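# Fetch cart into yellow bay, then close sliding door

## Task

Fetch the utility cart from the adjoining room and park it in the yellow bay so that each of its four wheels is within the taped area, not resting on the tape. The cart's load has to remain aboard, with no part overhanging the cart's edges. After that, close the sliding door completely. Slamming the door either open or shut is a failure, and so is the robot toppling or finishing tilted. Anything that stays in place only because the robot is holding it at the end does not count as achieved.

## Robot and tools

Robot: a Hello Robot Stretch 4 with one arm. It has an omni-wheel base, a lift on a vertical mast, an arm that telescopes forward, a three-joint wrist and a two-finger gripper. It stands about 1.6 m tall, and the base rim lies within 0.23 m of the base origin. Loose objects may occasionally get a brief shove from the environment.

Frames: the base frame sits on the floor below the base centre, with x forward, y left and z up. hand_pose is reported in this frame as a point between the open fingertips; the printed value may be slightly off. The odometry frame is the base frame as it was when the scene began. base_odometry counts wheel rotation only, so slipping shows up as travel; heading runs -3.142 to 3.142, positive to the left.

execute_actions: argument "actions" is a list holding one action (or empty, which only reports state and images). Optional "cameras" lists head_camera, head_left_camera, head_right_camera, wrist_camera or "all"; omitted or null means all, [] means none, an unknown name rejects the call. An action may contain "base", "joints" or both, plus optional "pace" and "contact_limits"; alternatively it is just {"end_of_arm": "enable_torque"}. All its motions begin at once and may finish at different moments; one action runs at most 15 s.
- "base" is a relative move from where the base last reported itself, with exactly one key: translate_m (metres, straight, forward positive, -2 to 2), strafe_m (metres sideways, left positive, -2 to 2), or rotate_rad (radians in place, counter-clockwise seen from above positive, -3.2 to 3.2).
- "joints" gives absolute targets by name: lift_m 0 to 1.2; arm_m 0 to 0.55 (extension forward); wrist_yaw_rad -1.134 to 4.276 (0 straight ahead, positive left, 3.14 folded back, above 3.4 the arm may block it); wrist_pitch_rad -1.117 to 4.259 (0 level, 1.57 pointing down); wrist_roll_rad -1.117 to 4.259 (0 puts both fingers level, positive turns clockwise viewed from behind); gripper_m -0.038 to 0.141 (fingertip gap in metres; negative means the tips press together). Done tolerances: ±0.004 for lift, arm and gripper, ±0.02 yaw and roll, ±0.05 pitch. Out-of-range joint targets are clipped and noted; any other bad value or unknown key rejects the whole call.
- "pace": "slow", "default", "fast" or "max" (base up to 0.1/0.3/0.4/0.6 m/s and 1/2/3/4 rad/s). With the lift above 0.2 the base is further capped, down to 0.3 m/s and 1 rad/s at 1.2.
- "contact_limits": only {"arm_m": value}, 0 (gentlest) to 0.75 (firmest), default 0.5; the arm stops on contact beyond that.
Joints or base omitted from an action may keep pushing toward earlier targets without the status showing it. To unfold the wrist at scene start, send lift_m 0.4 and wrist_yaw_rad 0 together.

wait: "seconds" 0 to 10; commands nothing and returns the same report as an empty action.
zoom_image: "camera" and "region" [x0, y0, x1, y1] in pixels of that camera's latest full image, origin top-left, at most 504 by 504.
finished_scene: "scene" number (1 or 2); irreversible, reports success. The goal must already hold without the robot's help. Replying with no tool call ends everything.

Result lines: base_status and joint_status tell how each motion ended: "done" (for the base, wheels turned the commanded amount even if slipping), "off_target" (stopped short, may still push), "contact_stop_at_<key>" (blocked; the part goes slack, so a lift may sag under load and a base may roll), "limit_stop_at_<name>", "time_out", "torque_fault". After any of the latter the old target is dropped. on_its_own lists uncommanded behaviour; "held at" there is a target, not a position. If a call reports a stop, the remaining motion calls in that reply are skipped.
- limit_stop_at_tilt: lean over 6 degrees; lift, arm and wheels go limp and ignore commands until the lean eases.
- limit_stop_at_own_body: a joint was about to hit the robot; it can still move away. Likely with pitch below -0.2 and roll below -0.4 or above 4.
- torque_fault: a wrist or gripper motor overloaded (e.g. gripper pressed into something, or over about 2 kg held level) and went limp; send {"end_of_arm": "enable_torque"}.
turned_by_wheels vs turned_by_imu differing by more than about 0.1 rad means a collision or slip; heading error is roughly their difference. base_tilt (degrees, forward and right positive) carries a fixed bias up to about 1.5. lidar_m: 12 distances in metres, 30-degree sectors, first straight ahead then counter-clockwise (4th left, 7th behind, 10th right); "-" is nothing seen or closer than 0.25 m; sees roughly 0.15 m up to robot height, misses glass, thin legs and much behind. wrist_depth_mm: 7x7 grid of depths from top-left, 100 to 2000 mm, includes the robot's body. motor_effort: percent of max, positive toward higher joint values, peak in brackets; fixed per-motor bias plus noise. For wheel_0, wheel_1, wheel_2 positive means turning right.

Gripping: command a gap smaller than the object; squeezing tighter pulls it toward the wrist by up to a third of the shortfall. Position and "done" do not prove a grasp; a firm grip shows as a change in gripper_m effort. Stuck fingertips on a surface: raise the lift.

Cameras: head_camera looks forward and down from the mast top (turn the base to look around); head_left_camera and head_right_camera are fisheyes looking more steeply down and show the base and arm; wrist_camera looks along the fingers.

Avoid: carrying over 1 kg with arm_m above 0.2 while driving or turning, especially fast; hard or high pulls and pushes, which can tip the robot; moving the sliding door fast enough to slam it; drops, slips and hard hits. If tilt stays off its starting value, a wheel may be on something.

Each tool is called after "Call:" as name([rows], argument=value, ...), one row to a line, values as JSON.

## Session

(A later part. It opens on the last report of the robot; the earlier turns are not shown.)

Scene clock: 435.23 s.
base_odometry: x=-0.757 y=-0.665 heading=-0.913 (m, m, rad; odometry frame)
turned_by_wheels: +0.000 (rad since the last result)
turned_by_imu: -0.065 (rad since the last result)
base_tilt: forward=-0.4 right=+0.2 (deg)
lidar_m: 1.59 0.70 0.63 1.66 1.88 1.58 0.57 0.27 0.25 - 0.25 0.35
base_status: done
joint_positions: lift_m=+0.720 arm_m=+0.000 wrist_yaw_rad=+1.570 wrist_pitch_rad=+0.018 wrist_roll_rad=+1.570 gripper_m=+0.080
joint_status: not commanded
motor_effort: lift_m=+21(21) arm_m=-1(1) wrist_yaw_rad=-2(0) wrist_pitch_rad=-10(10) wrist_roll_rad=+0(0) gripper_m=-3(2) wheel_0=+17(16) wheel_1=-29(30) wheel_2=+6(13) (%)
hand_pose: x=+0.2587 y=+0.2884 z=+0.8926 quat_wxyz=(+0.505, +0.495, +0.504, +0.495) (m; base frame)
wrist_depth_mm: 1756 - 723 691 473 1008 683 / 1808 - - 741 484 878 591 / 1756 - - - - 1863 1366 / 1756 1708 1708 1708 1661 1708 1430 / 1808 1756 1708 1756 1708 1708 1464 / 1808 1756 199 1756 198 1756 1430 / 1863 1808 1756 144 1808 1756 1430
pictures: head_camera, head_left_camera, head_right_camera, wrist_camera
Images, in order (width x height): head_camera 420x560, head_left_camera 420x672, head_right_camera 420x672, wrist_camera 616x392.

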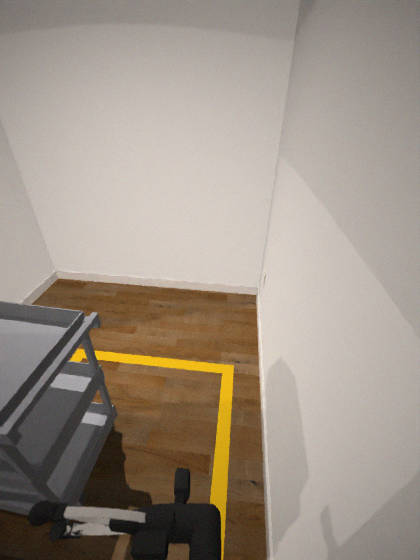

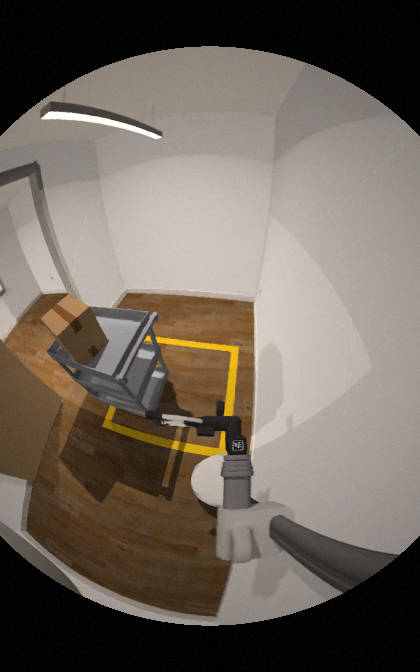

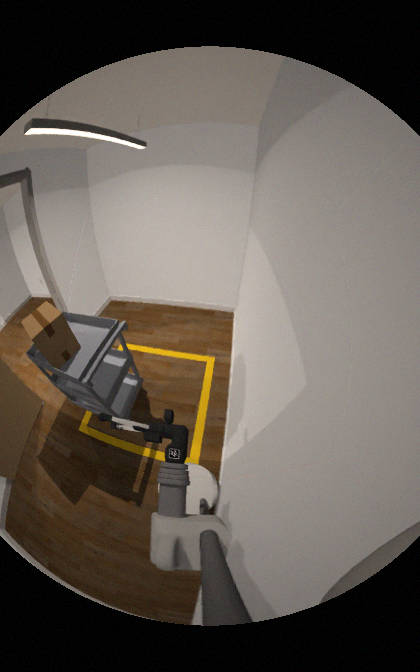

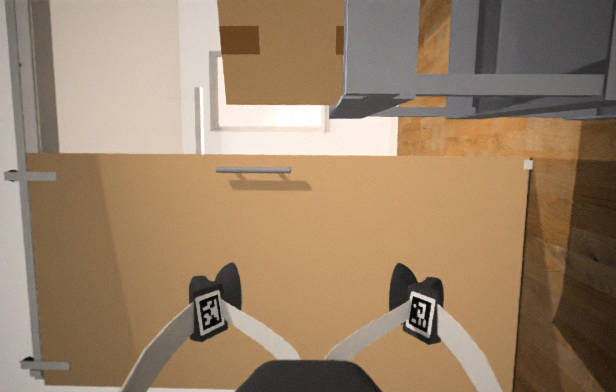

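Call:
execute_actions([
  {"base":{"strafe_m":0.08},"pace":"slow"},
], cameras=[])

Call:
execute_actions([
  {"base":{"translate_m":-0.35},"pace":"slow"},
], cameras=[])

Call:
execute_actions([
  {"base":{"strafe_m":0.3},"joints":{"lift_m":0.674}},
])

Scene clock: 473.37 s.
base_odometry: x=-0.693 y=-0.616 heading=-0.913 (m, m, rad; odometry frame)
turned_by_wheels: +0.000 (rad since the last result)
turned_by_imu: -0.001 (rad since the last result)
base_tilt: forward=-0.4 right=+0.2 (deg)
lidar_m: 2.14 0.59 0.62 1.60 1.79 1.56 0.79 0.36 0.29 0.27 0.31 0.47
base_status: done
joint_positions: lift_m=+0.720 arm_m=+0.000 wrist_yaw_rad=+1.570 wrist_pitch_rad=+0.018 wrist_roll_rad=+1.570 gripper_m=+0.080
joint_status: not commanded
motor_effort: lift_m=+21(21) arm_m=-1(1) wrist_yaw_rad=-2(2) wrist_pitch_rad=-8(6) wrist_roll_rad=+0(0) gripper_m=+0(2) wheel_0=+0(18) wheel_1=+4(28) wheel_2=+1(5) (%)
hand_pose: x=+0.2587 y=+0.2884 z=+0.8926 quat_wxyz=(+0.505, +0.495, +0.504, +0.495) (m; base frame)
wrist_depth_mm: - - 654 634 397 931 661 / - - - 668 442 820 585 / 1618 - - - - 1983 1430 / 1661 1618 1618 1618 1576 1576 1430 / 1661 1661 1618 1661 1618 1661 1430 / 1708 1708 198 1661 198 1618 1430 / 1756 1756 1661 144 1661 1661 1397
pictures: none
No camera images: the call's "cameras" was empty. Leave "cameras" out to get every camera's image.

Scene clock: 478.17 s.
base_odometry: x=-0.907 y=-0.339 heading=-0.913 (m, m, rad; odometry frame)
turned_by_wheels: +0.000 (rad since the last result)
turned_by_imu: -0.001 (rad since the last result)
base_tilt: forward=-0.4 right=+0.3 (deg)
lidar_m: 1.87 0.88 1.19 1.69 1.50 1.22 0.68 0.33 0.25 0.25 0.26 0.40
base_status: done
joint_positions: lift_m=+0.720 arm_m=+0.000 wrist_yaw_rad=+1.570 wrist_pitch_rad=+0.018 wrist_roll_rad=+1.570 gripper_m=+0.080
joint_status: not commanded
motor_effort: lift_m=+21(21) arm_m=-1(1) wrist_yaw_rad=-2(2) wrist_pitch_rad=-8(7) wrist_roll_rad=+0(0) gripper_m=+1(1) wheel_0=-2(4) wheel_1=-3(5) wheel_2=+2(6) (%)
hand_pose: x=+0.2587 y=+0.2884 z=+0.8926 quat_wxyz=(+0.505, +0.495, +0.504, +0.495) (m; base frame)
wrist_depth_mm: 1756 - - - - - 1464 / 1661 1618 1661 1618 1661 1576 1430 / 1661 1661 1661 1661 1661 1618 1430 / 1661 1661 1708 1661 1618 1618 1430 / 1708 1708 1708 1661 1661 1661 1430 / 1808 1756 199 1708 199 1708 1397 / 1808 1808 1808 144 1808 1756 1430
pictures: none
No camera images: the call's "cameras" was empty. Leave "cameras" out to get every camera's image.

Scene clock: 480.50 s.
base_odometry: x=-0.670 y=-0.156 heading=-0.913 (m, m, rad; odometry frame)
turned_by_wheels: +0.000 (rad since the last result)
turned_by_imu: -0.002 (rad since the last result)
base_tilt: forward=-0.3 right=+0.2 (deg)
lidar_m: 0.77 0.82 1.41 1.38 1.48 1.18 1.16 0.71 0.55 0.53 0.58 0.88
base_status: done
joint_positions: lift_m=+0.674 arm_m=+0.000 wrist_yaw_rad=+1.570 wrist_pitch_rad=+0.018 wrist_roll_rad=+1.570 gripper_m=+0.080
joint_status: all done
motor_effort: lift_m=+15(19) arm_m=-1(1) wrist_yaw_rad=-2(2) wrist_pitch_rad=-10(9) wrist_roll_rad=+0(0) gripper_m=-3(2) wheel_0=+0(8) wheel_1=-1(11) wheel_2=+0(2) (%)
hand_pose: x=+0.2587 y=+0.2884 z=+0.8472 quat_wxyz=(+0.505, +0.495, +0.504, +0.495) (m; base frame)
wrist_depth_mm: - - - - - 1756 1255 / 1336 1308 1308 1308 1308 1281 1281 / 1336 1336 1336 1336 1336 1308 1308 / 1366 1366 1366 1366 1336 1336 1336 / 1397 1366 1366 1397 1336 1336 1336 / 1430 1430 199 1397 199 1366 1336 / 1499 1499 1499 144 1464 1464 1336
pictures: head_camera, head_left_camera, head_right_camera, wrist_camera
Images, in order (width x height): head_camera 420x560, head_left_camera 420x672, head_right_camera 420x672, wrist_camera 616x392.

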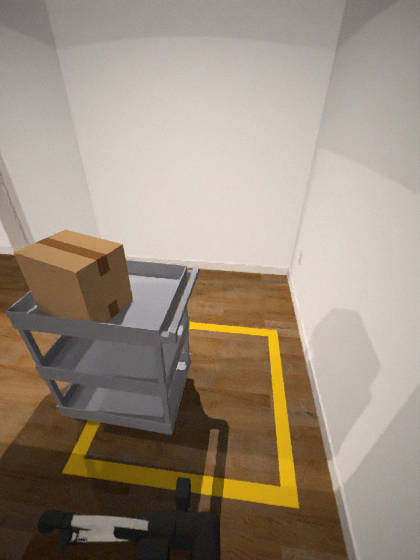

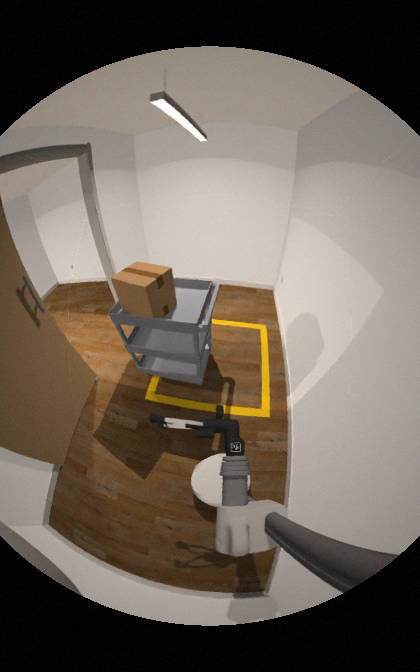

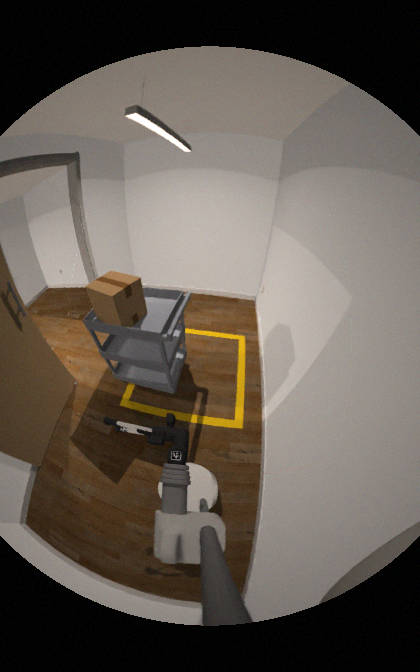

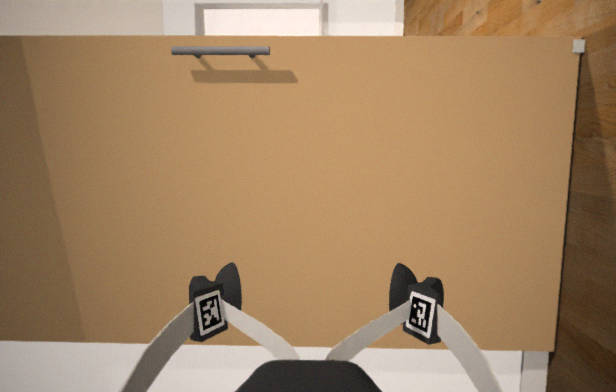

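Call:
execute_actions([
  {"base":{"rotate_rad":-0.1},"joints":{"wrist_yaw_rad":0.0,"wrist_roll_rad":0.0,"lift_m":0.5}},
])

Scene clock: 492.23 s.
base_odometry: x=-0.670 y=-0.156 heading=-1.013 (m, m, rad; odometry frame)
turned_by_wheels: -0.100 (rad since the last result)
turned_by_imu: -0.102 (rad since the last result)
base_tilt: forward=-0.4 right=+0.2 (deg)
lidar_m: 0.77 0.77 1.12 1.38 1.53 1.20 1.17 0.77 0.56 0.53 0.56 0.78
base_status: done
joint_positions: lift_m=+0.500 arm_m=+0.000 wrist_yaw_rad=+0.000 wrist_pitch_rad=+0.018 wrist_roll_rad=+0.000 gripper_m=+0.080
joint_status: all done
motor_effort: lift_m=+13(8) arm_m=-1(1) wrist_yaw_rad=-3(10) wrist_pitch_rad=-7(8) wrist_roll_rad=-1(6) gripper_m=-1(0) wheel_0=+1(4) wheel_1=+2(6) wheel_2=+2(7) (%)
hand_pose: x=+0.4595 y=-0.0873 z=+0.6733 quat_wxyz=(+1.000, +0.000, +0.009, +0.000) (m; base frame)
wrist_depth_mm: 768 - - - - 1182 768 / 741 - - - - 1182 778 / 554 668 - - - 1160 768 / 1983 - - - - 1160 768 / 1042 - - - - 1160 768 / 580 809 199 - 199 1078 768 / 554 634 1661 143 1618 991 759
pictures: head_camera, head_left_camera, head_right_camera, wrist_camera
Images, in order (width x height): head_camera 420x560, head_left_camera 420x672, head_right_camera 420x672, wrist_camera 616x392.

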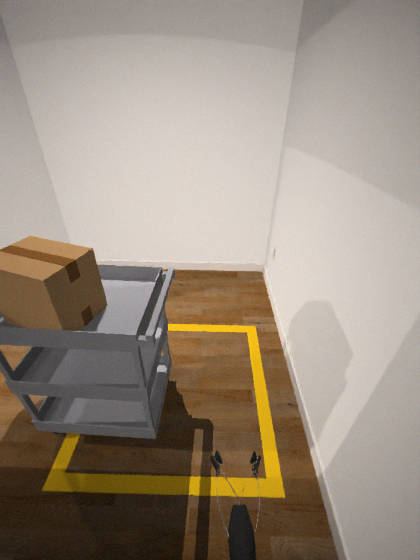

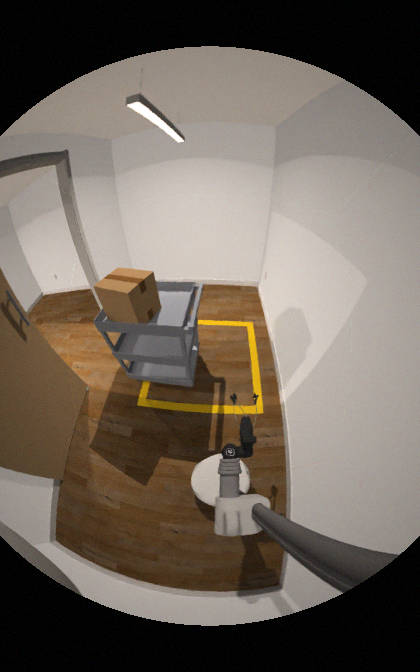

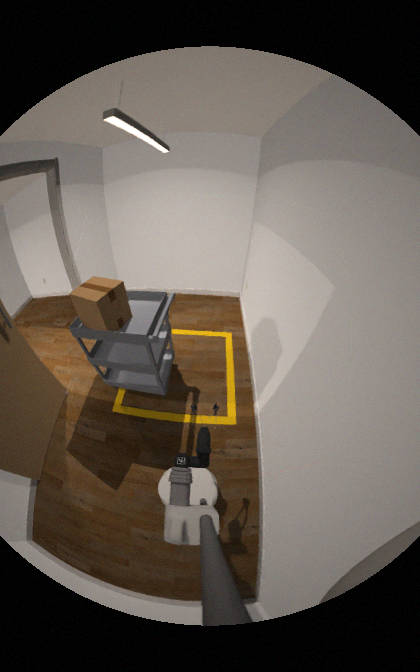

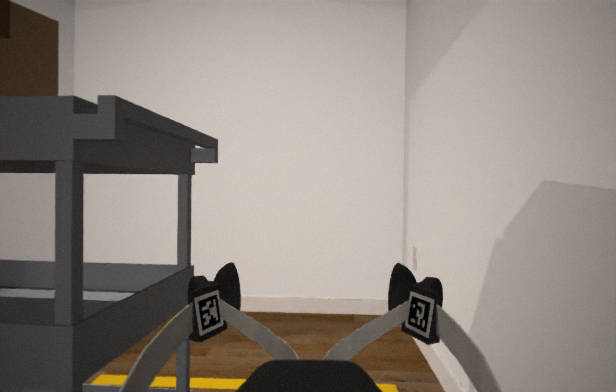

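Call:
execute_actions([
  {"base":{"strafe_m":0.33},"joints":{"arm_m":0.15}},
], cameras=["wrist_camera","head_camera"])

Scene clock: 497.97 s.
base_odometry: x=-0.390 y=+0.019 heading=-1.012 (m, m, rad; odometry frame)
turned_by_wheels: +0.000 (rad since the last result)
turned_by_imu: -0.003 (rad since the last result)
base_tilt: forward=-0.4 right=+0.2 (deg)
lidar_m: 0.76 0.80 1.10 1.05 1.12 1.20 1.15 1.21 0.90 0.86 0.92 1.27
base_status: done
joint_positions: lift_m=+0.500 arm_m=+0.149 wrist_yaw_rad=+0.000 wrist_pitch_rad=+0.018 wrist_roll_rad=+0.000 gripper_m=+0.080
joint_status: all done
motor_effort: lift_m=+14(14) arm_m=+6(6) wrist_yaw_rad=-2(3) wrist_pitch_rad=-10(8) wrist_roll_rad=-1(1) gripper_m=-1(1) wheel_0=+2(8) wheel_1=+1(15) wheel_2=+0(2) (%)
hand_pose: x=+0.6084 y=-0.0874 z=+0.6733 quat_wxyz=(+1.000, +0.000, +0.009, +0.000) (m; base frame)
wrist_depth_mm: 433 508 - - - - 1308 / 407 399 394 387 - - 1308 / 413 402 394 394 - 1983 1336 / 1661 - - - - - 1336 / 1661 - - - - 1983 1308 / 778 866 200 809 199 1863 1308 / 580 407 591 143 1708 1576 1308
pictures: head_camera, wrist_camera
Images, in order (width x height): head_camera 420x560, wrist_camera 616x392.

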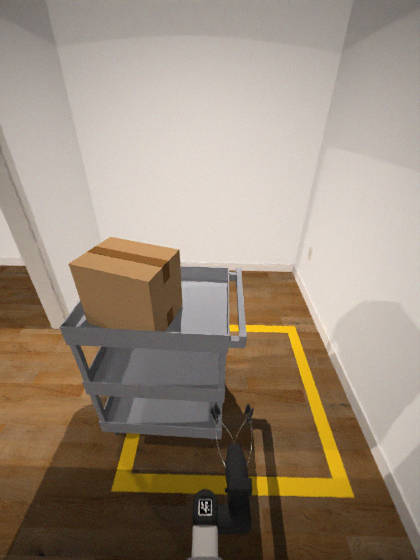

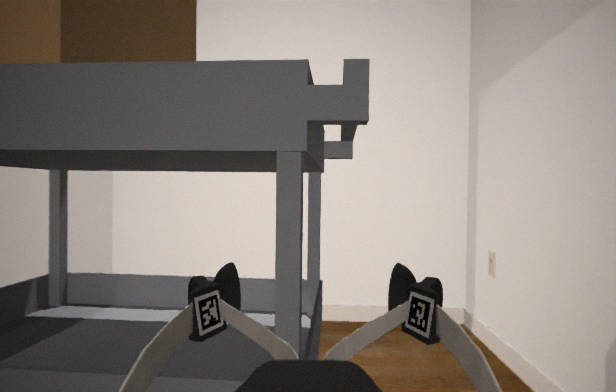

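Call:
execute_actions([
  {"base":{"strafe_m":0.02},"joints":{"arm_m":0.35},"pace":"slow"},
], cameras=["wrist_camera"])

Scene clock: 506.97 s.
base_odometry: x=-0.373 y=+0.030 heading=-1.012 (m, m, rad; odometry frame)
turned_by_wheels: +0.000 (rad since the last result)
turned_by_imu: -0.002 (rad since the last result)
base_tilt: forward=-0.4 right=+0.2 (deg)
lidar_m: 0.75 0.80 1.10 1.04 1.09 1.20 1.15 1.22 0.91 0.88 0.94 1.29
base_status: done
joint_positions: lift_m=+0.500 arm_m=+0.349 wrist_yaw_rad=+0.000 wrist_pitch_rad=+0.018 wrist_roll_rad=+0.000 gripper_m=+0.080
joint_status: all done
motor_effort: lift_m=+14(14) arm_m=+6(5) wrist_yaw_rad=-2(3) wrist_pitch_rad=-6(6) wrist_roll_rad=-1(1) gripper_m=-3(5) wheel_0=-2(4) wheel_1=+4(8) wheel_2=+0(0) (%)
hand_pose: x=+0.8084 y=-0.0874 z=+0.6733 quat_wxyz=(+1.000, +0.000, +0.009, +0.000) (m; base frame)
wrist_depth_mm: 195 192 189 185 182 1708 1366 / 196 192 189 186 - 1983 1366 / 332 325 317 193 - - 1366 / 1708 - - 193 - - 1366 / 1756 - - 193 - - 1336 / 691 676 199 193 199 1863 1366 / 580 549 585 143 1661 1576 1336
pictures: wrist_camera
Images, in order (width x height): wrist_camera 616x392.

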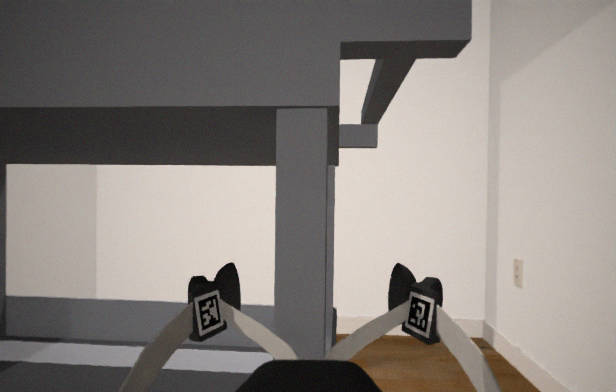

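Call:
execute_actions([
  {"joints":{"arm_m":0.365,"gripper_m":-0.02}},
], cameras=[])

Call:
execute_actions([
  {"base":{"strafe_m":-0.2},"pace":"slow"},
], cameras=["head_camera","head_left_camera"])

Scene clock: 512.40 s.
base_odometry: x=-0.373 y=+0.030 heading=-1.012 (m, m, rad; odometry frame)
turned_by_wheels: +0.000 (rad since the last result)
turned_by_imu: -0.001 (rad since the last result)
base_tilt: forward=-0.3 right=+0.2 (deg)
lidar_m: 0.73 0.80 1.09 1.04 1.09 1.21 1.15 1.21 0.92 0.89 0.92 1.30
base_status: not commanded
joint_positions: lift_m=+0.500 arm_m=+0.364 wrist_yaw_rad=+0.006 wrist_pitch_rad=+0.018 wrist_roll_rad=+0.000 gripper_m=-0.020
joint_status: all done
on_its_own: wrist_yaw_rad is at rest, and its effort (-18) is outside its rest range (-13 to +13)
motor_effort: lift_m=+14(14) arm_m=+4(6) wrist_yaw_rad=-18(20) wrist_pitch_rad=-7(7) wrist_roll_rad=-2(0) gripper_m=-16(12) wheel_0=+1(2) wheel_1=+3(4) wheel_2=+4(4) (%)
hand_pose: x=+0.8242 y=-0.0858 z=+0.6733 quat_wxyz=(+1.000, +0.000, +0.009, +0.003) (m; base frame)
wrist_depth_mm: 175 171 167 163 167 1708 1397 / 176 172 168 164 - 1983 1430 / 330 324 317 171 1983 1983 1397 / 1708 - - 171 1983 1983 1366 / 1661 - - 171 - 1983 1366 / 676 661 640 172 - - 1366 / 574 517 554 151 1576 1618 1336
pictures: none
No camera images: the call's "cameras" was empty. Leave "cameras" out to get every camera's image.

Scene clock: 515.57 s.
base_odometry: x=-0.542 y=-0.077 heading=-1.011 (m, m, rad; odometry frame)
turned_by_wheels: +0.001 (rad since the last result)
turned_by_imu: +0.003 (rad since the last result)
base_tilt: forward=-0.4 right=+0.2 (deg)
lidar_m: 0.70 0.72 1.29 1.24 1.32 1.20 1.15 0.96 0.72 0.68 0.71 1.01
base_status: done
joint_positions: lift_m=+0.500 arm_m=+0.364 wrist_yaw_rad=+0.003 wrist_pitch_rad=+0.018 wrist_roll_rad=+0.000 gripper_m=-0.020
joint_status: not commanded
motor_effort: lift_m=+14(14) arm_m=+4(4) wrist_yaw_rad=-12(52) wrist_pitch_rad=-8(7) wrist_roll_rad=-1(1) gripper_m=-13(15) wheel_0=+6(21) wheel_1=+0(5) wheel_2=+3(13) (%)
hand_pose: x=+0.8240 y=-0.0864 z=+0.6733 quat_wxyz=(+1.000, +0.000, +0.009, +0.002) (m; base frame)
wrist_depth_mm: 138 142 146 150 167 1308 1060 / 153 151 149 152 - 1661 1060 / 334 325 320 157 - 1618 1060 / 1921 - - 158 - 1576 1060 / 1983 - - 158 - 1618 1060 / 1808 - 186 159 - 1576 1060 / 559 521 549 158 1618 1336 1042
pictures: head_camera, head_left_camera
Images, in order (width x height): head_camera 420x560, head_left_camera 420x672.

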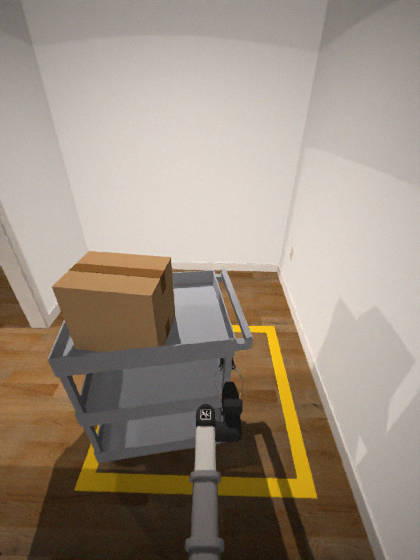

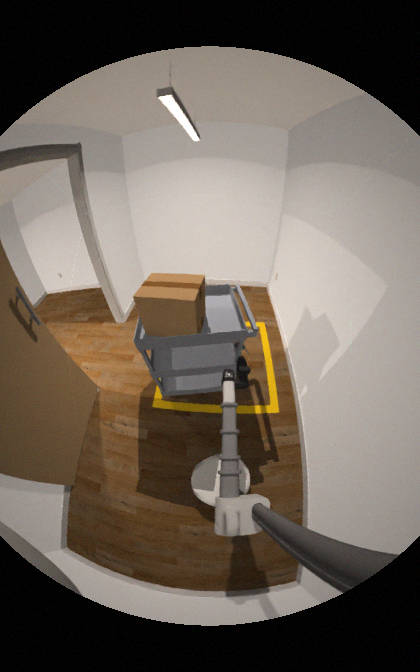

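Call:
execute_actions([
  {"base":{"strafe_m":-0.15},"joints":{"arm_m":0.33},"pace":"slow"},
], cameras=["head_camera","head_left_camera"])

Scene clock: 527.00 s.
base_odometry: x=-0.669 y=-0.156 heading=-1.011 (m, m, rad; odometry frame)
turned_by_wheels: +0.000 (rad since the last result)
turned_by_imu: +0.001 (rad since the last result)
base_tilt: forward=-0.4 right=+0.2 (deg)
lidar_m: 0.64 0.64 1.43 1.38 1.52 1.20 1.16 0.76 0.56 0.53 0.56 0.80
base_status: done
joint_positions: lift_m=+0.500 arm_m=+0.331 wrist_yaw_rad=+0.001 wrist_pitch_rad=+0.018 wrist_roll_rad=+0.000 gripper_m=-0.020
joint_status: all done
motor_effort: lift_m=+14(14) arm_m=-4(8) wrist_yaw_rad=-4(40) wrist_pitch_rad=-7(5) wrist_roll_rad=-1(1) gripper_m=-12(17) wheel_0=+3(15) wheel_1=-1(4) wheel_2=+2(11) (%)
hand_pose: x=+0.7902 y=-0.0872 z=+0.6733 quat_wxyz=(+1.000, +0.000, +0.009, +0.000) (m; base frame)
wrist_depth_mm: 126 133 141 150 167 976 798 / 152 150 148 153 - 1229 798 / 334 325 319 160 - 1229 798 / - - - 160 - 1229 788 / - - - 160 - 1229 788 / - - 569 160 199 1205 788 / 525 544 521 157 1576 976 798
pictures: head_camera, head_left_camera
Images, in order (width x height): head_camera 420x560, head_left_camera 420x672.

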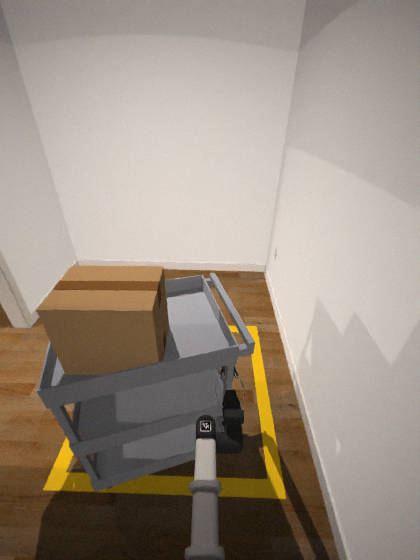

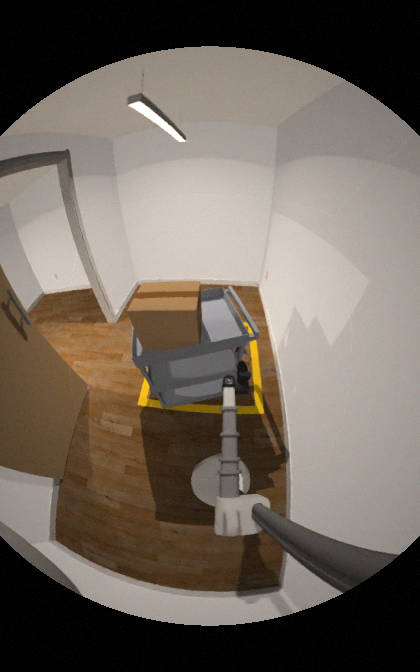

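Call:
execute_actions([
  {"joints":{"gripper_m":0.08}},
], cameras=[])

Call:
execute_actions([
  {"joints":{"arm_m":0.0},"pace":"slow"},
], cameras=[])

Call:
execute_actions([
  {"base":{"strafe_m":0.4}},
], cameras=["wrist_camera","head_camera"])

Scene clock: 535.63 s.
base_odometry: x=-0.669 y=-0.156 heading=-1.011 (m, m, rad; odometry frame)
turned_by_wheels: +0.000 (rad since the last result)
turned_by_imu: -0.001 (rad since the last result)
base_tilt: forward=-0.3 right=+0.3 (deg)
lidar_m: 0.65 0.65 1.45 1.38 1.49 1.20 1.16 0.75 0.57 0.53 0.57 0.80
base_status: not commanded
joint_positions: lift_m=+0.500 arm_m=+0.331 wrist_yaw_rad=+0.000 wrist_pitch_rad=+0.018 wrist_roll_rad=+0.000 gripper_m=+0.080
joint_status: all done
motor_effort: lift_m=+13(14) arm_m=-4(5) wrist_yaw_rad=-3(4) wrist_pitch_rad=-6(8) wrist_roll_rad=-1(0) gripper_m=-5(15) wheel_0=+3(3) wheel_1=-1(1) wheel_2=+2(2) (%)
hand_pose: x=+0.7902 y=-0.0873 z=+0.6733 quat_wxyz=(+1.000, +0.000, +0.009, +0.000) (m; base frame)
wrist_depth_mm: 126 133 141 150 167 991 809 / 151 150 149 153 - 1205 798 / 332 324 319 159 - 1205 798 / - - - 159 - 1205 788 / - - - 159 - 1205 788 / - - 199 159 199 1098 788 / 525 544 559 142 1661 1025 788
pictures: none
No camera images: the call's "cameras" was empty. Leave "cameras" out to get every camera's image.

Scene clock: 540.23 s.
base_odometry: x=-0.669 y=-0.156 heading=-1.011 (m, m, rad; odometry frame)
turned_by_wheels: +0.000 (rad since the last result)
turned_by_imu: -0.001 (rad since the last result)
base_tilt: forward=-0.4 right=+0.2 (deg)
lidar_m: 0.66 0.64 1.42 1.39 1.51 1.21 1.16 0.77 0.56 0.53 0.56 0.81
base_status: not commanded
joint_positions: lift_m=+0.500 arm_m=+0.001 wrist_yaw_rad=+0.000 wrist_pitch_rad=+0.018 wrist_roll_rad=+0.000 gripper_m=+0.080
joint_status: all done
motor_effort: lift_m=+14(14) arm_m=-6(5) wrist_yaw_rad=-2(3) wrist_pitch_rad=-7(9) wrist_roll_rad=+0(0) gripper_m=-1(5) wheel_0=+3(3) wheel_1=-1(1) wheel_2=+2(2) (%)
hand_pose: x=+0.4603 y=-0.0874 z=+0.6733 quat_wxyz=(+1.000, +0.000, +0.009, +0.000) (m; base frame)
wrist_depth_mm: 427 504 - - - 1229 788 / 404 427 459 - - 1182 788 / 410 430 455 484 - 1182 788 / - - - - - 1182 778 / - - - - - 1182 768 / 798 842 199 741 200 1078 778 / 585 427 459 143 1661 1008 768
pictures: none
No camera images: the call's "cameras" was empty. Leave "cameras" out to get every camera's image.

Scene clock: 542.90 s.
base_odometry: x=-0.330 y=+0.056 heading=-1.011 (m, m, rad; odometry frame)
turned_by_wheels: +0.000 (rad since the last result)
turned_by_imu: -0.002 (rad since the last result)
base_tilt: forward=-0.4 right=+0.2 (deg)
lidar_m: 0.54 1.96 1.01 1.00 1.05 1.17 1.15 1.20 0.97 0.93 0.99 0.63
base_status: done
joint_positions: lift_m=+0.500 arm_m=+0.001 wrist_yaw_rad=+0.000 wrist_pitch_rad=+0.018 wrist_roll_rad=+0.000 gripper_m=+0.080
joint_status: not commanded
motor_effort: lift_m=+14(14) arm_m=-5(5) wrist_yaw_rad=-2(2) wrist_pitch_rad=-8(8) wrist_roll_rad=-1(0) gripper_m=+2(2) wheel_0=+2(8) wheel_1=-1(9) wheel_2=+0(1) (%)
hand_pose: x=+0.4603 y=-0.0874 z=+0.6733 quat_wxyz=(+1.000, +0.000, +0.009, +0.000) (m; base frame)
wrist_depth_mm: 1661 - 421 421 421 1921 1464 / 1618 325 340 359 387 421 455 / 1618 329 345 370 389 418 445 / 1618 741 - - - - 1464 / 1618 732 - - - - 1464 / 1661 634 199 831 199 768 1336 / 1576 329 597 143 597 427 462
pictures: head_camera, wrist_camera
Images, in order (width x height): head_camera 420x560, wrist_camera 616x392.

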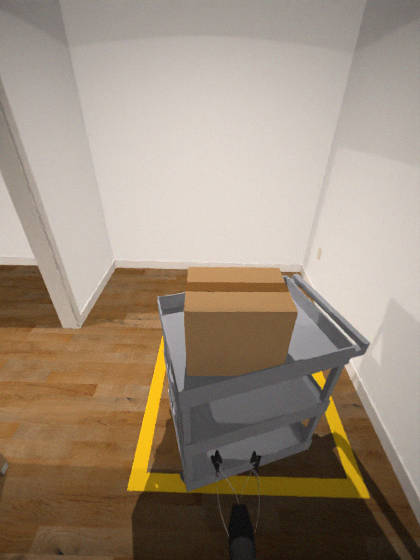

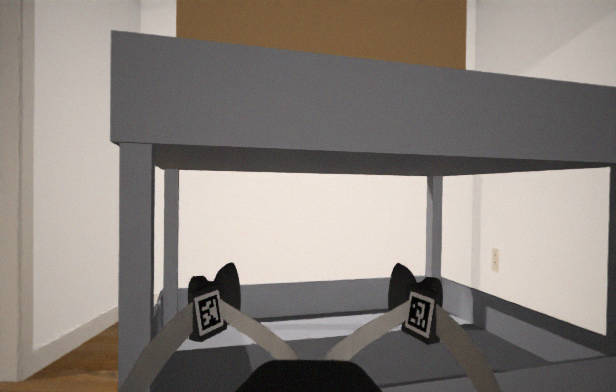

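Call:
execute_actions([
  {"base":{"strafe_m":0.15},"pace":"slow"},
])

Scene clock: 568.13 s.
base_odometry: x=-0.203 y=+0.136 heading=-1.011 (m, m, rad; odometry frame)
turned_by_wheels: +0.000 (rad since the last result)
turned_by_imu: -0.002 (rad since the last result)
base_tilt: forward=-0.4 right=+0.2 (deg)
lidar_m: 0.56 1.87 0.88 0.84 0.88 1.19 1.15 1.22 1.12 1.08 1.13 0.58
base_status: done
joint_positions: lift_m=+0.500 arm_m=+0.001 wrist_yaw_rad=+0.000 wrist_pitch_rad=+0.018 wrist_roll_rad=+0.000 gripper_m=+0.080
joint_status: not commanded
motor_effort: lift_m=+14(14) arm_m=-5(5) wrist_yaw_rad=-3(2) wrist_pitch_rad=-8(7) wrist_roll_rad=-1(1) gripper_m=-1(2) wheel_0=-1(5) wheel_1=+1(8) wheel_2=+0(1) (%)
hand_pose: x=+0.4603 y=-0.0874 z=+0.6733 quat_wxyz=(+1.000, +0.000, +0.009, +0.000) (m; base frame)
wrist_depth_mm: 1537 - - 421 418 418 415 / 1537 - - 322 338 364 392 / 1537 - - 327 345 366 392 / 1537 - - - - - 1576 / 1537 - - - - - 1661 / 1537 - 198 750 199 878 788 / 1499 1618 1576 143 603 569 609
pictures: head_camera, head_left_camera, head_right_camera, wrist_camera
Images, in order (width x height): head_camera 420x560, head_left_camera 420x672, head_right_camera 420x672, wrist_camera 616x392.

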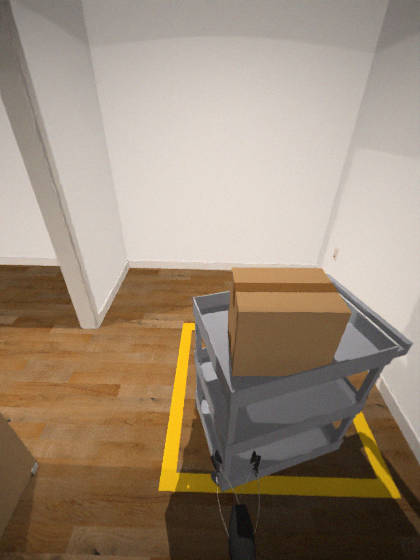

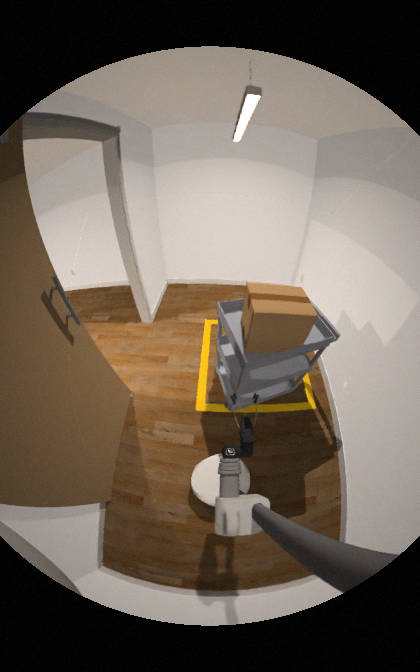

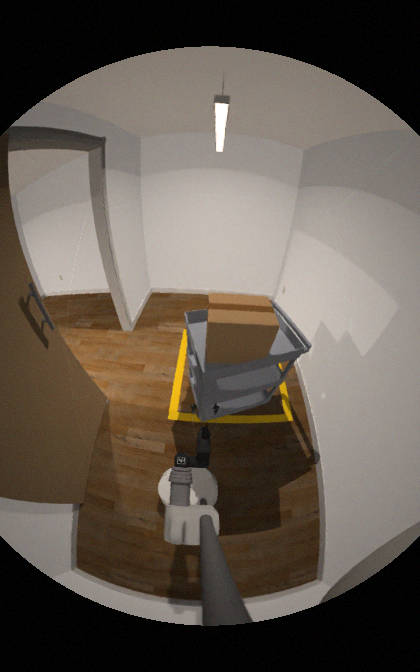

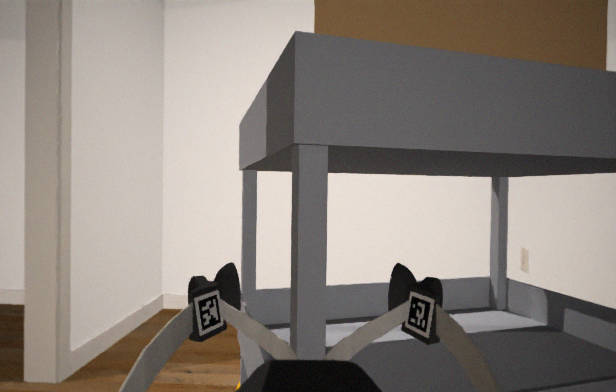

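Call:
execute_actions([
  {"joints":{"arm_m":0.13},"pace":"slow"},
], cameras=["wrist_camera"])

Call:
execute_actions([
  {"joints":{"gripper_m":-0.02}},
], cameras=["wrist_camera"])

Call:
execute_actions([
  {"joints":{"arm_m":0.27},"pace":"slow"},
])

Scene clock: 582.50 s.
base_odometry: x=-0.203 y=+0.136 heading=-1.011 (m, m, rad; odometry frame)
turned_by_wheels: +0.000 (rad since the last result)
turned_by_imu: -0.002 (rad since the last result)
base_tilt: forward=-0.3 right=+0.2 (deg)
lidar_m: 0.55 1.88 0.89 0.83 0.89 1.20 1.14 1.22 1.13 1.08 1.13 0.58
base_status: not commanded
joint_positions: lift_m=+0.500 arm_m=+0.129 wrist_yaw_rad=+0.000 wrist_pitch_rad=+0.018 wrist_roll_rad=+0.000 gripper_m=+0.080
joint_status: all done
motor_effort: lift_m=+14(14) arm_m=+6(6) wrist_yaw_rad=-2(2) wrist_pitch_rad=-9(7) wrist_roll_rad=-1(1) gripper_m=-3(2) wheel_0=-1(1) wheel_1=+2(1) wheel_2=+0(0) (%)
hand_pose: x=+0.5884 y=-0.0874 z=+0.6733 quat_wxyz=(+1.000, +0.000, +0.009, +0.000) (m; base frame)
wrist_depth_mm: 1366 - - 190 201 215 228 / 1397 - - 190 201 216 229 / 1397 - - 198 296 289 285 / 1397 - - 199 - - 1576 / 1397 - - 200 - - 1576 / 1397 - 199 200 198 759 768 / 1430 1537 1499 143 597 564 609
pictures: wrist_camera
Images, in order (width x height): wrist_camera 616x392.

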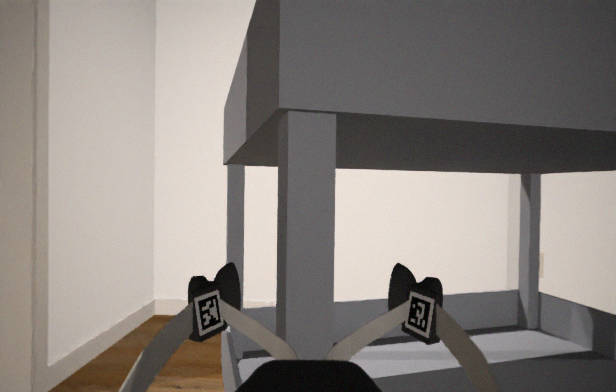

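Scene clock: 584.23 s.
base_odometry: x=-0.203 y=+0.136 heading=-1.010 (m, m, rad; odometry frame)
turned_by_wheels: +0.000 (rad since the last result)
turned_by_imu: +0.000 (rad since the last result)
base_tilt: forward=-0.4 right=+0.2 (deg)
lidar_m: 0.53 1.88 0.87 0.85 0.88 1.19 1.15 1.20 1.12 1.08 1.15 0.57
base_status: not commanded
joint_positions: lift_m=+0.500 arm_m=+0.129 wrist_yaw_rad=+0.001 wrist_pitch_rad=+0.019 wrist_roll_rad=+0.000 gripper_m=-0.019
joint_status: all done
motor_effort: lift_m=+14(14) arm_m=+3(6) wrist_yaw_rad=-6(20) wrist_pitch_rad=-9(9) wrist_roll_rad=-1(1) gripper_m=-19(21) wheel_0=+0(1) wheel_1=+1(1) wheel_2=+3(3) (%)
hand_pose: x=+0.5889 y=-0.0871 z=+0.6732 quat_wxyz=(+1.000, +0.000, +0.009, +0.001) (m; base frame)
wrist_depth_mm: 1366 - - 175 184 198 212 / 1397 - - 177 184 199 213 / 1397 - - 184 296 290 285 / 1397 - - 184 - - 1576 / 1397 - - 185 - - 1576 / 1397 - 183 185 183 759 759 / 1430 1464 597 182 564 156 603
pictures: wrist_camera
Images, in order (width x height): wrist_camera 616x392.

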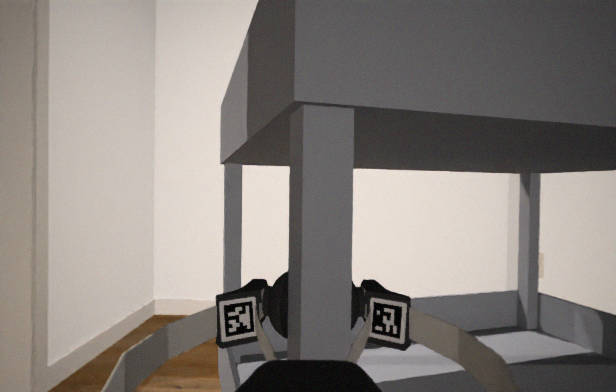

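Scene clock: 586.93 s.
base_odometry: x=-0.203 y=+0.136 heading=-1.010 (m, m, rad; odometry frame)
turned_by_wheels: +0.000 (rad since the last result)
turned_by_imu: -0.001 (rad since the last result)
base_tilt: forward=-0.4 right=+0.2 (deg)
lidar_m: 0.61 1.86 0.87 0.83 0.88 1.19 1.15 1.21 1.13 1.08 1.15 0.65
base_status: not commanded
joint_positions: lift_m=+0.500 arm_m=+0.269 wrist_yaw_rad=-0.002 wrist_pitch_rad=+0.018 wrist_roll_rad=+0.000 gripper_m=-0.020
joint_status: all done
motor_effort: lift_m=+14(14) arm_m=+7(9) wrist_yaw_rad=+3(13) wrist_pitch_rad=-4(7) wrist_roll_rad=-1(2) gripper_m=-11(21) wheel_0=+4(7) wheel_1=+1(1) wheel_2=+0(3) (%)
hand_pose: x=+0.7279 y=-0.0879 z=+0.6734 quat_wxyz=(+1.000, +0.000, +0.009, -0.001) (m; base frame)
wrist_depth_mm: 1366 - - 113 117 122 125 / 1366 - - 120 145 144 151 / 1397 - - 120 303 297 291 / 1397 - - 120 - - 1708 / 1397 - - 121 - - 1708 / 1397 - 544 121 185 - 1118 / 1430 1576 1499 120 559 535 609
pictures: head_camera, head_left_camera, head_right_camera, wrist_camera
Images, in order (width x height): head_camera 420x560, head_left_camera 420x672, head_right_camera 420x672, wrist_camera 616x392.

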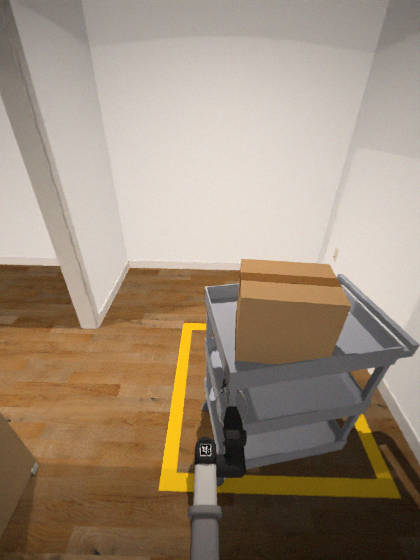

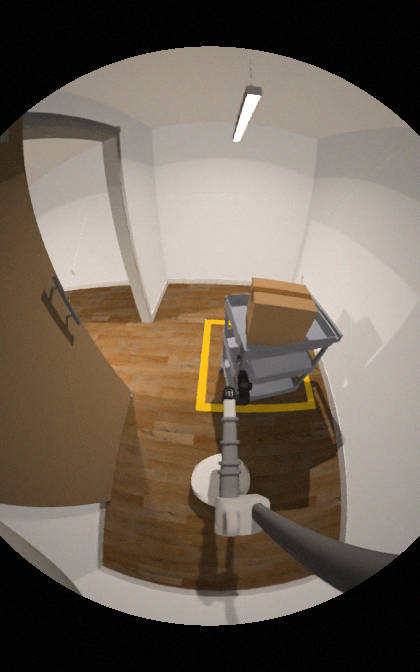

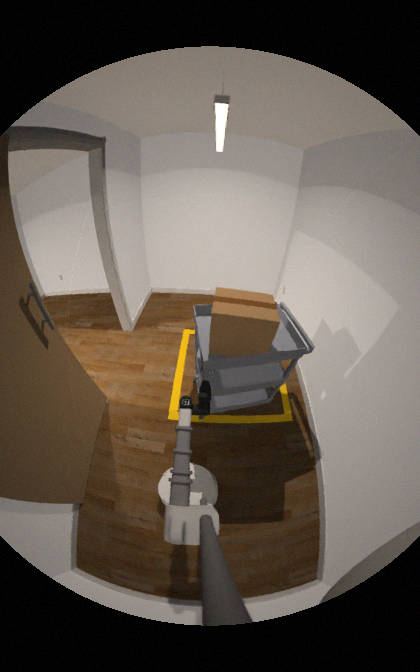

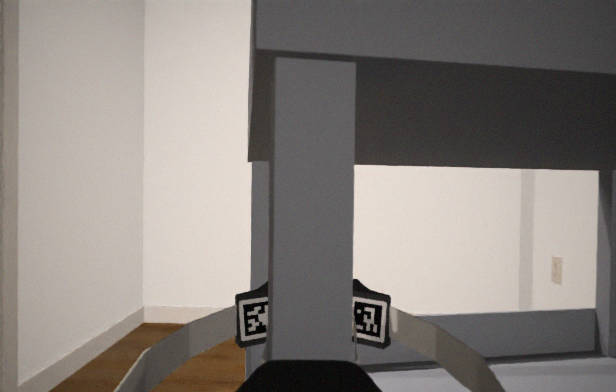

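Call:
execute_actions([
  {"joints":{"arm_m":0.38},"pace":"slow"},
])

Scene clock: 592.30 s.
base_odometry: x=-0.203 y=+0.136 heading=-1.010 (m, m, rad; odometry frame)
turned_by_wheels: +0.000 (rad since the last result)
turned_by_imu: -0.002 (rad since the last result)
base_tilt: forward=-0.5 right=+0.1 (deg)
lidar_m: 0.72 1.88 0.87 0.84 0.89 1.18 1.15 1.22 1.12 1.07 1.02 0.73
base_status: not commanded
joint_positions: lift_m=+0.500 arm_m=+0.379 wrist_yaw_rad=-0.002 wrist_pitch_rad=+0.018 wrist_roll_rad=+0.000 gripper_m=-0.020
joint_status: all done
motor_effort: lift_m=+14(14) arm_m=+7(9) wrist_yaw_rad=+4(5) wrist_pitch_rad=-7(6) wrist_roll_rad=-1(1) gripper_m=-12(13) wheel_0=+2(4) wheel_1=+1(1) wheel_2=+0(0) (%)
hand_pose: x=+0.8380 y=-0.0880 z=+0.6734 quat_wxyz=(+1.000, +0.000, +0.009, -0.001) (m; base frame)
wrist_depth_mm: 1397 - 1983 116 115 114 113 / 1397 - - 122 145 144 151 / 1397 - - 123 301 296 291 / 1397 - - 123 - - 1661 / 1397 - - 123 1983 1983 1708 / 1430 - - 123 185 1983 1576 / 1430 1464 1576 123 564 530 559
pictures: head_camera, head_left_camera, head_right_camera, wrist_camera
Images, in order (width x height): head_camera 420x560, head_left_camera 420x672, head_right_camera 420x672, wrist_camera 616x392.

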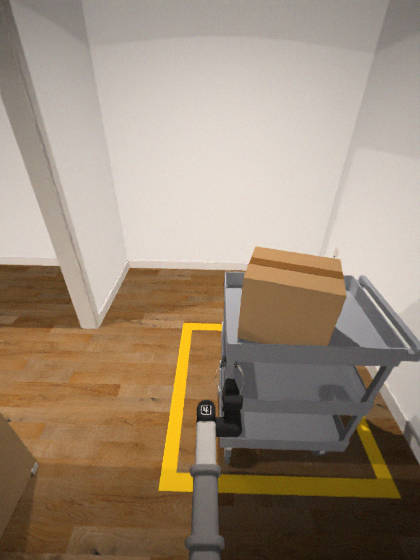

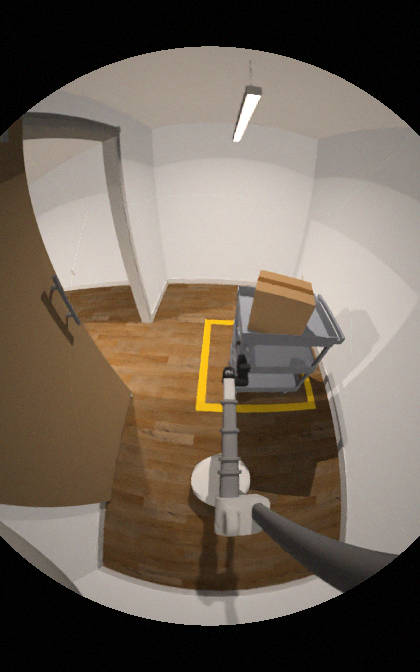

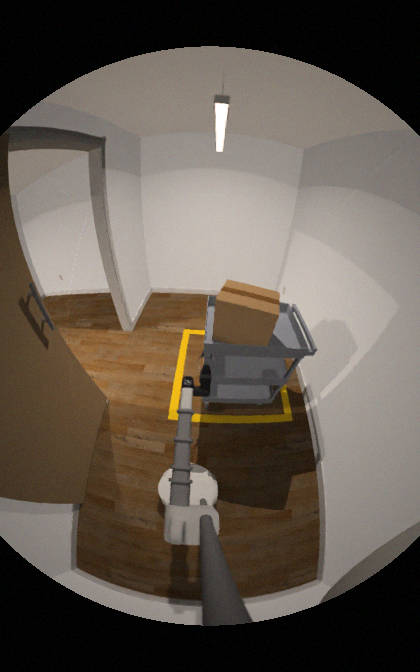

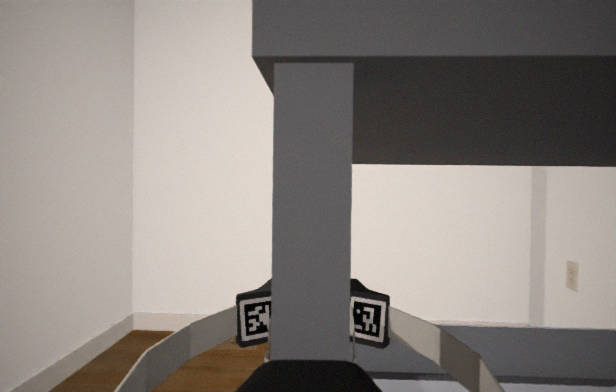

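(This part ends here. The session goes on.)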